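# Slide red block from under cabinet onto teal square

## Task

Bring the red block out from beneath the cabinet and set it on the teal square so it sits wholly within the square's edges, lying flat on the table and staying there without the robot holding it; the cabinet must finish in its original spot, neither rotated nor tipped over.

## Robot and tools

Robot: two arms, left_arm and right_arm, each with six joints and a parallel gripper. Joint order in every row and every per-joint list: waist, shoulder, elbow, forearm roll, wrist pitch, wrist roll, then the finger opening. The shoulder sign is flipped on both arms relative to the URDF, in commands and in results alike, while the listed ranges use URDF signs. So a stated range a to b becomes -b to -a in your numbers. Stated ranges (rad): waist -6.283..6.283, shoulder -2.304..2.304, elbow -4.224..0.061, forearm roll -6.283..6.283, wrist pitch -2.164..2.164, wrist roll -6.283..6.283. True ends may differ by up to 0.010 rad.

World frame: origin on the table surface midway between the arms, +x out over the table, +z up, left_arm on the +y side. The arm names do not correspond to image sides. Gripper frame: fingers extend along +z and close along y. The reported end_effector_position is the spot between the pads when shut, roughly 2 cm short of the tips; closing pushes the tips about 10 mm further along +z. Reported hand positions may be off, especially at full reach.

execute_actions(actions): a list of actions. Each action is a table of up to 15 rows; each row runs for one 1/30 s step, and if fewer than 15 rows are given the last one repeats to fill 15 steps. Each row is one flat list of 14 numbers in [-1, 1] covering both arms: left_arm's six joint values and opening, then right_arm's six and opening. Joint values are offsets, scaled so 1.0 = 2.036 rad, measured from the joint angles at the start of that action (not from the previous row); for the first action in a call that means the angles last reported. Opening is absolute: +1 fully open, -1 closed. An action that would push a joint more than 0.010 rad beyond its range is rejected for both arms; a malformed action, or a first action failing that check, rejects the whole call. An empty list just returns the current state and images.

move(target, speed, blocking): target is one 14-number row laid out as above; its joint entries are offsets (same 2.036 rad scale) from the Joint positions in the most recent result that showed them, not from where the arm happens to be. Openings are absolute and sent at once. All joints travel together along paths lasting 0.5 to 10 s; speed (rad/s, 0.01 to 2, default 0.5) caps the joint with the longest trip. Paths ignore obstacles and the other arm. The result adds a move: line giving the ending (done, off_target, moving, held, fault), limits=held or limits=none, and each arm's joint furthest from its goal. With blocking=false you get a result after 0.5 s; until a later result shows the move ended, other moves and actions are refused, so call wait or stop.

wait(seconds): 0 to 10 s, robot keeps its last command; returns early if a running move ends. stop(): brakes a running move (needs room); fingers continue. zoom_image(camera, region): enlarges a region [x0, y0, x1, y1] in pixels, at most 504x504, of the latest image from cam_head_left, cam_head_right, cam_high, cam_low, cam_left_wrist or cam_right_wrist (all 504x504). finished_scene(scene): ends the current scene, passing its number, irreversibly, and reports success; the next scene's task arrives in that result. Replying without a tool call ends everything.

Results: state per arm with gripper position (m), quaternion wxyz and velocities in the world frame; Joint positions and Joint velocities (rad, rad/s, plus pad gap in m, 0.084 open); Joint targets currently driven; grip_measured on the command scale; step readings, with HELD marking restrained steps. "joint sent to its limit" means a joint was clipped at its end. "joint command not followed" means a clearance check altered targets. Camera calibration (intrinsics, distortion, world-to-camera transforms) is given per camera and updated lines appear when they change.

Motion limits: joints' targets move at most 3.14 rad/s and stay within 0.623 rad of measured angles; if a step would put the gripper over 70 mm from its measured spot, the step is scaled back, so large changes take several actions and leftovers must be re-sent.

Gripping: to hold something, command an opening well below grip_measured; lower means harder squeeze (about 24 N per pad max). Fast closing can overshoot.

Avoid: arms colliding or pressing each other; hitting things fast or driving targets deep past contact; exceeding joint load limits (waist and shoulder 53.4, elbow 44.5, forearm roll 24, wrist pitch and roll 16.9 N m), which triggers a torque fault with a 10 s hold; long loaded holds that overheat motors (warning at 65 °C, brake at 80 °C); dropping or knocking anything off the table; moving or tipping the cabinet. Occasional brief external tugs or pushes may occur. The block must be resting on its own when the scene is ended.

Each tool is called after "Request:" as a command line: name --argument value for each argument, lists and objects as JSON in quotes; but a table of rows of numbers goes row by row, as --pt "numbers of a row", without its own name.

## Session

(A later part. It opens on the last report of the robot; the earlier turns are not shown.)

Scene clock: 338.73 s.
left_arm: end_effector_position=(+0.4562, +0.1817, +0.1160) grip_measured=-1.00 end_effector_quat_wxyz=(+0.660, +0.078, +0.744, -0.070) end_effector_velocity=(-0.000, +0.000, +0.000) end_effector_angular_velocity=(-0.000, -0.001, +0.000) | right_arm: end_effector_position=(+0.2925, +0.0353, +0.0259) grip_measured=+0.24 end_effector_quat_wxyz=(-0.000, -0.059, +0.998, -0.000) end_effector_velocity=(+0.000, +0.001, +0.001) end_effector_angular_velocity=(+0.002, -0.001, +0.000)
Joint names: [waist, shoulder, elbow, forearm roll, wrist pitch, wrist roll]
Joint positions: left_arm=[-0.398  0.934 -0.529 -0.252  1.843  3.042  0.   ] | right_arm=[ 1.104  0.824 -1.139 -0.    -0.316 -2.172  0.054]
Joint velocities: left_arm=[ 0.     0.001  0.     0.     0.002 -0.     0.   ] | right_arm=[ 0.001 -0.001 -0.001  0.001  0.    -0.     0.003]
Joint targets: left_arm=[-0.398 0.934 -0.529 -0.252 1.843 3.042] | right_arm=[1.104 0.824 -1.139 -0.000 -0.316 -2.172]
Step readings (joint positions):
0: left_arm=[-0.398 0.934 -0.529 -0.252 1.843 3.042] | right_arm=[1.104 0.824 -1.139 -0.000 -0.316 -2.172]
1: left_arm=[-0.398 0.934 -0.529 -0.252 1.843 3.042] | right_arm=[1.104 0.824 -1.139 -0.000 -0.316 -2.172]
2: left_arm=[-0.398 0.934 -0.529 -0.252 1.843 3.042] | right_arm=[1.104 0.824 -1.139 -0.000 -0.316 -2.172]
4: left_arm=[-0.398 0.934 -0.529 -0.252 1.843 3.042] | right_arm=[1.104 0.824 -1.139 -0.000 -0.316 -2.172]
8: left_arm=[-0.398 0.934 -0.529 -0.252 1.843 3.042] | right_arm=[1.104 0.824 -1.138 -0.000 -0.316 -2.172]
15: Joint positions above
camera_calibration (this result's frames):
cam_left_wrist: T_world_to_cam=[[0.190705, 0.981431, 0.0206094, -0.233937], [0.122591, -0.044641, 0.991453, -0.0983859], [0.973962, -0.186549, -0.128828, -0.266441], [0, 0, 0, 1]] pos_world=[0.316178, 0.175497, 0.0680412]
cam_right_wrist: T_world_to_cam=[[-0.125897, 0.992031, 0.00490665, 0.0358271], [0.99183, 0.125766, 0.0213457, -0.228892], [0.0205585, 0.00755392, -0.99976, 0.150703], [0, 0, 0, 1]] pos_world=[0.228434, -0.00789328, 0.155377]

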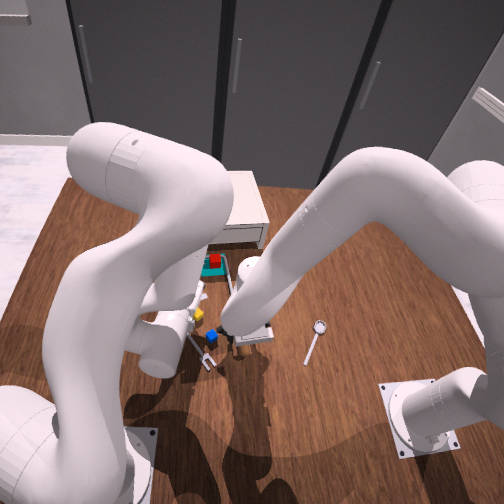

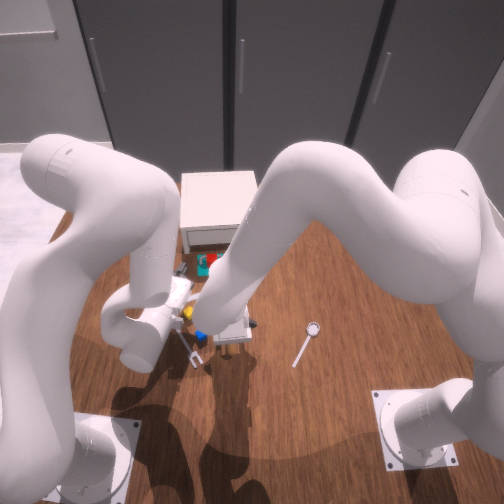

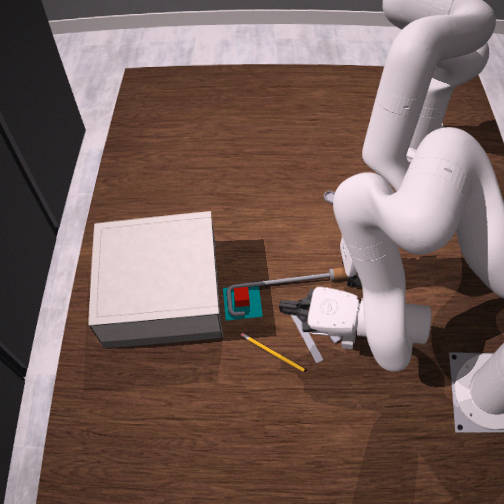

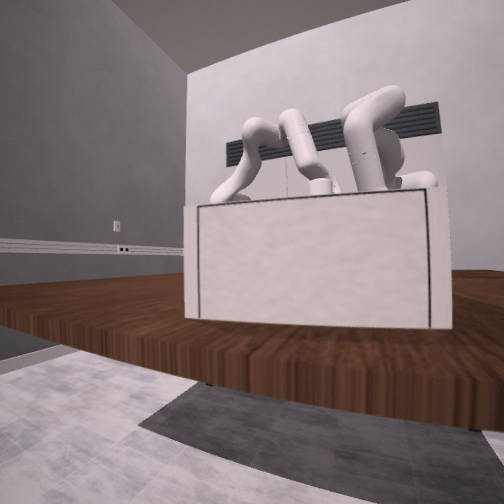

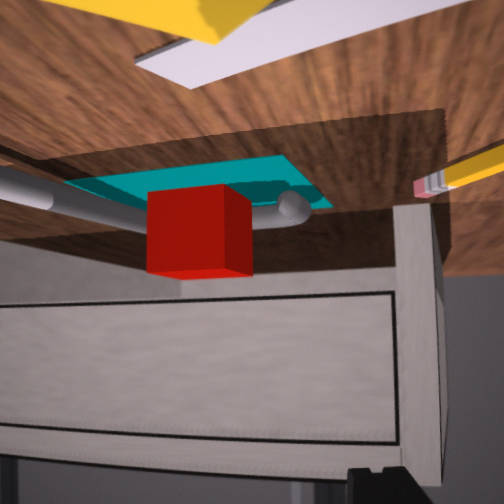

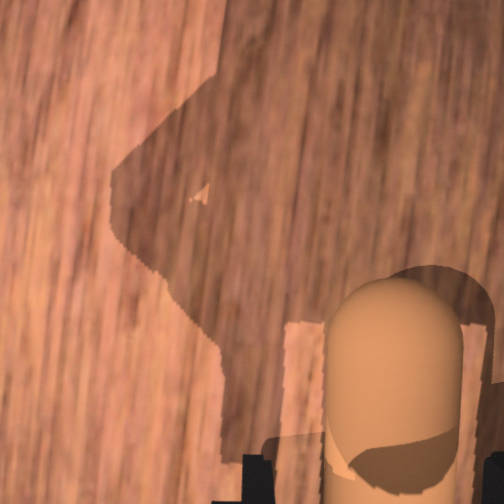

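Request:
execute_actions --actions '[[[0,0,0,0,0,0,-1,0,-0.0008,0.0002,0,-0.0006,0,0.25],[0,0,0,0,0,0,-1,0,-0.0030,0.0006,0,-0.0024,0,0.25],[0,0,0,0,0,0,-1,0,-0.0063,0.0013,0,-0.0050,0,0.25],[0,0,0,0,0,0,-1,0,-0.0103,0.0022,0,-0.0081,0,0.25],[0,0,0,0,0,0,-1,0,-0.0148,0.0031,0,-0.0117,0,0.25],[0,0,0,0,0,0,-1,0,-0.0195,0.0041,0,-0.0154,0,0.25],[0,0,0,0,0,0,-1,0,-0.0240,0.0050,0,-0.0190,0,0.25],[0,0,0,0,0,0,-1,0,-0.0280,0.0059,0,-0.0221,0,0.25],[0,0,0,0,0,0,-1,0,-0.0313,0.0066,0,-0.0247,0,0.25],[0,0,0,0,0,0,-1,0,-0.0335,0.0070,0,-0.0265,0,0.25],[0,0,0,0,0,0,-1,0,-0.0343,0.0072,0,-0.0271,0,0.25]]]'

Scene clock: 345.77 s.
left_arm: end_effector_position=(+0.4562, +0.1817, +0.1160) grip_measured=-1.00 end_effector_quat_wxyz=(+0.660, +0.078, +0.744, -0.070) end_effector_velocity=(+0.000, +0.001, +0.000) end_effector_angular_velocity=(-0.000, -0.001, +0.001) | right_arm: end_effector_position=(+0.2928, +0.0358, +0.0588) grip_measured=+0.24 end_effector_quat_wxyz=(+0.000, -0.059, +0.998, +0.000) end_effector_velocity=(-0.002, -0.006, +0.023) end_effector_angular_velocity=(-0.013, +0.006, +0.000)
Joint names: [waist, shoulder, elbow, forearm roll, wrist pitch, wrist roll]
Joint positions: left_arm=[-0.398  0.934 -0.529 -0.252  1.843  3.042  0.   ] | right_arm=[ 1.104  0.758 -1.125 -0.    -0.367 -2.172  0.054]
Joint velocities: left_arm=[ 0.001  0.    -0.    -0.001  0.001 -0.     0.   ] | right_arm=[-0.001 -0.05   0.017 -0.001 -0.048 -0.    -0.   ]
Joint targets: left_arm=[-0.398 0.934 -0.529 -0.252 1.843 3.042] | right_arm=[1.104 0.754 -1.124 -0.000 -0.371 -2.172]
Step readings (joint positions):
0: left_arm=[-0.398 0.934 -0.529 -0.252 1.843 3.042] | right_arm=[1.104 0.824 -1.139 -0.000 -0.316 -2.172]
1: left_arm=[-0.398 0.934 -0.529 -0.252 1.843 3.042] | right_arm=[1.104 0.824 -1.139 -0.000 -0.316 -2.172]
2: left_arm=[-0.398 0.934 -0.529 -0.252 1.843 3.042] | right_arm=[1.104 0.823 -1.139 -0.000 -0.316 -2.172]
4: left_arm=[-0.398 0.934 -0.529 -0.252 1.843 3.042] | right_arm=[1.104 0.820 -1.138 -0.000 -0.319 -2.172]
8: left_arm=[-0.398 0.934 -0.529 -0.252 1.843 3.042] | right_arm=[1.104 0.798 -1.133 -0.000 -0.336 -2.172]
15: Joint positions above
camera_calibration (this result's frames):
cam_left_wrist: T_world_to_cam=[[0.190705, 0.981431, 0.0206094, -0.233937], [0.122591, -0.0446411, 0.991453, -0.098386], [0.973962, -0.186549, -0.128828, -0.266441], [0, 0, 0, 1]] pos_world=[0.316178, 0.175497, 0.0680412]
cam_right_wrist: T_world_to_cam=[[-0.125891, 0.992027, 0.00576265, 0.0350865], [0.991821, 0.125737, 0.0219403, -0.229991], [0.0210408, 0.00847761, -0.999743, 0.183416], [0, 0, 0, 1]] pos_world=[0.228668, -0.00744332, 0.188213]

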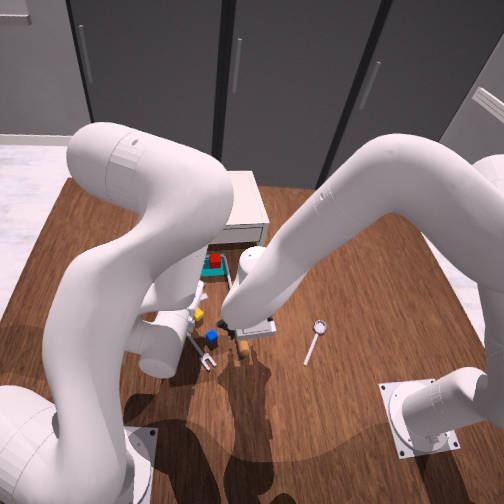

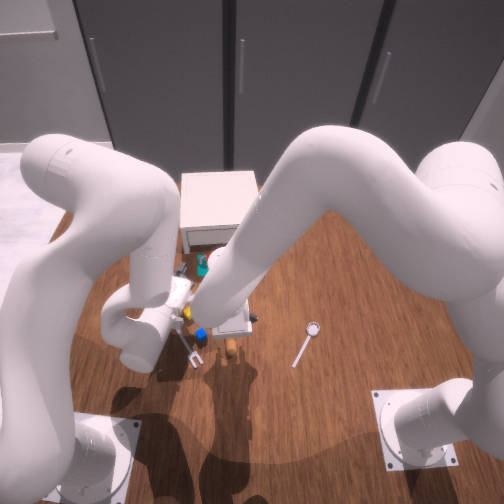

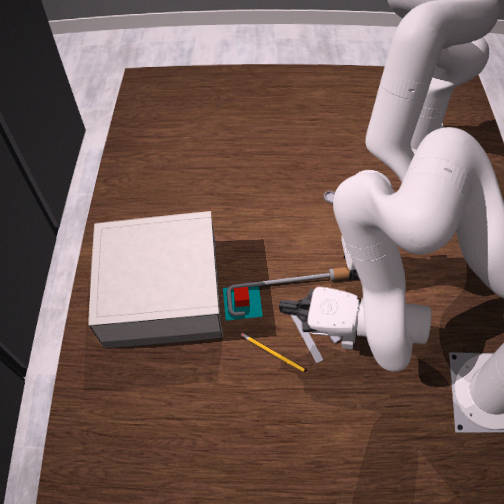

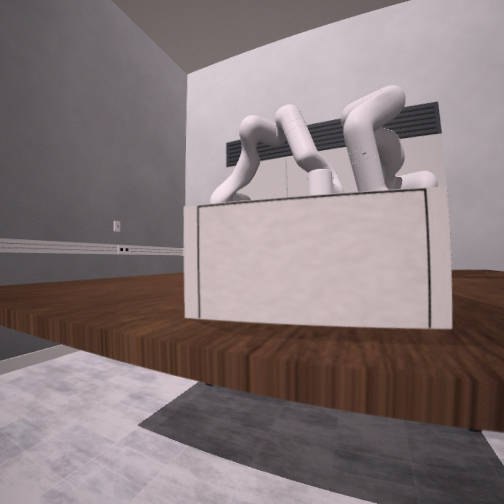

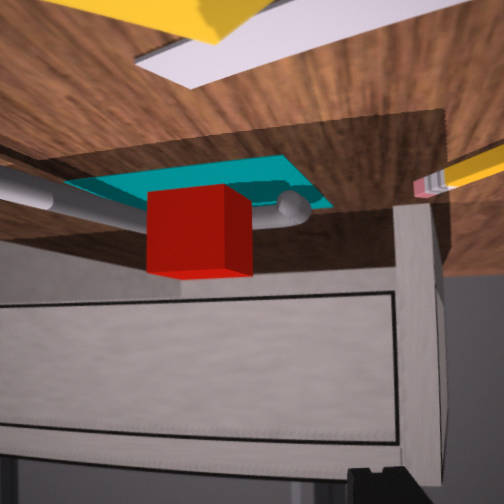

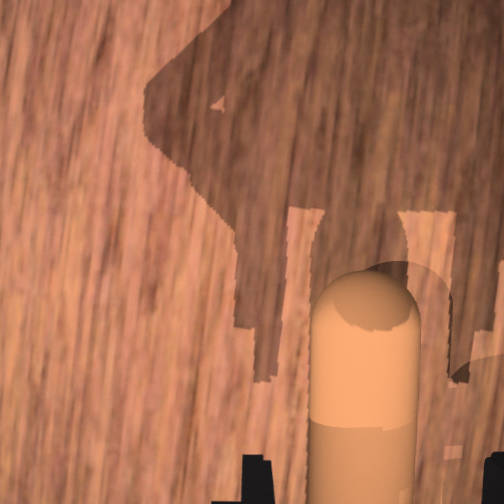

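Request:
finished_scene --scene 2

The scene is finished: the task was done.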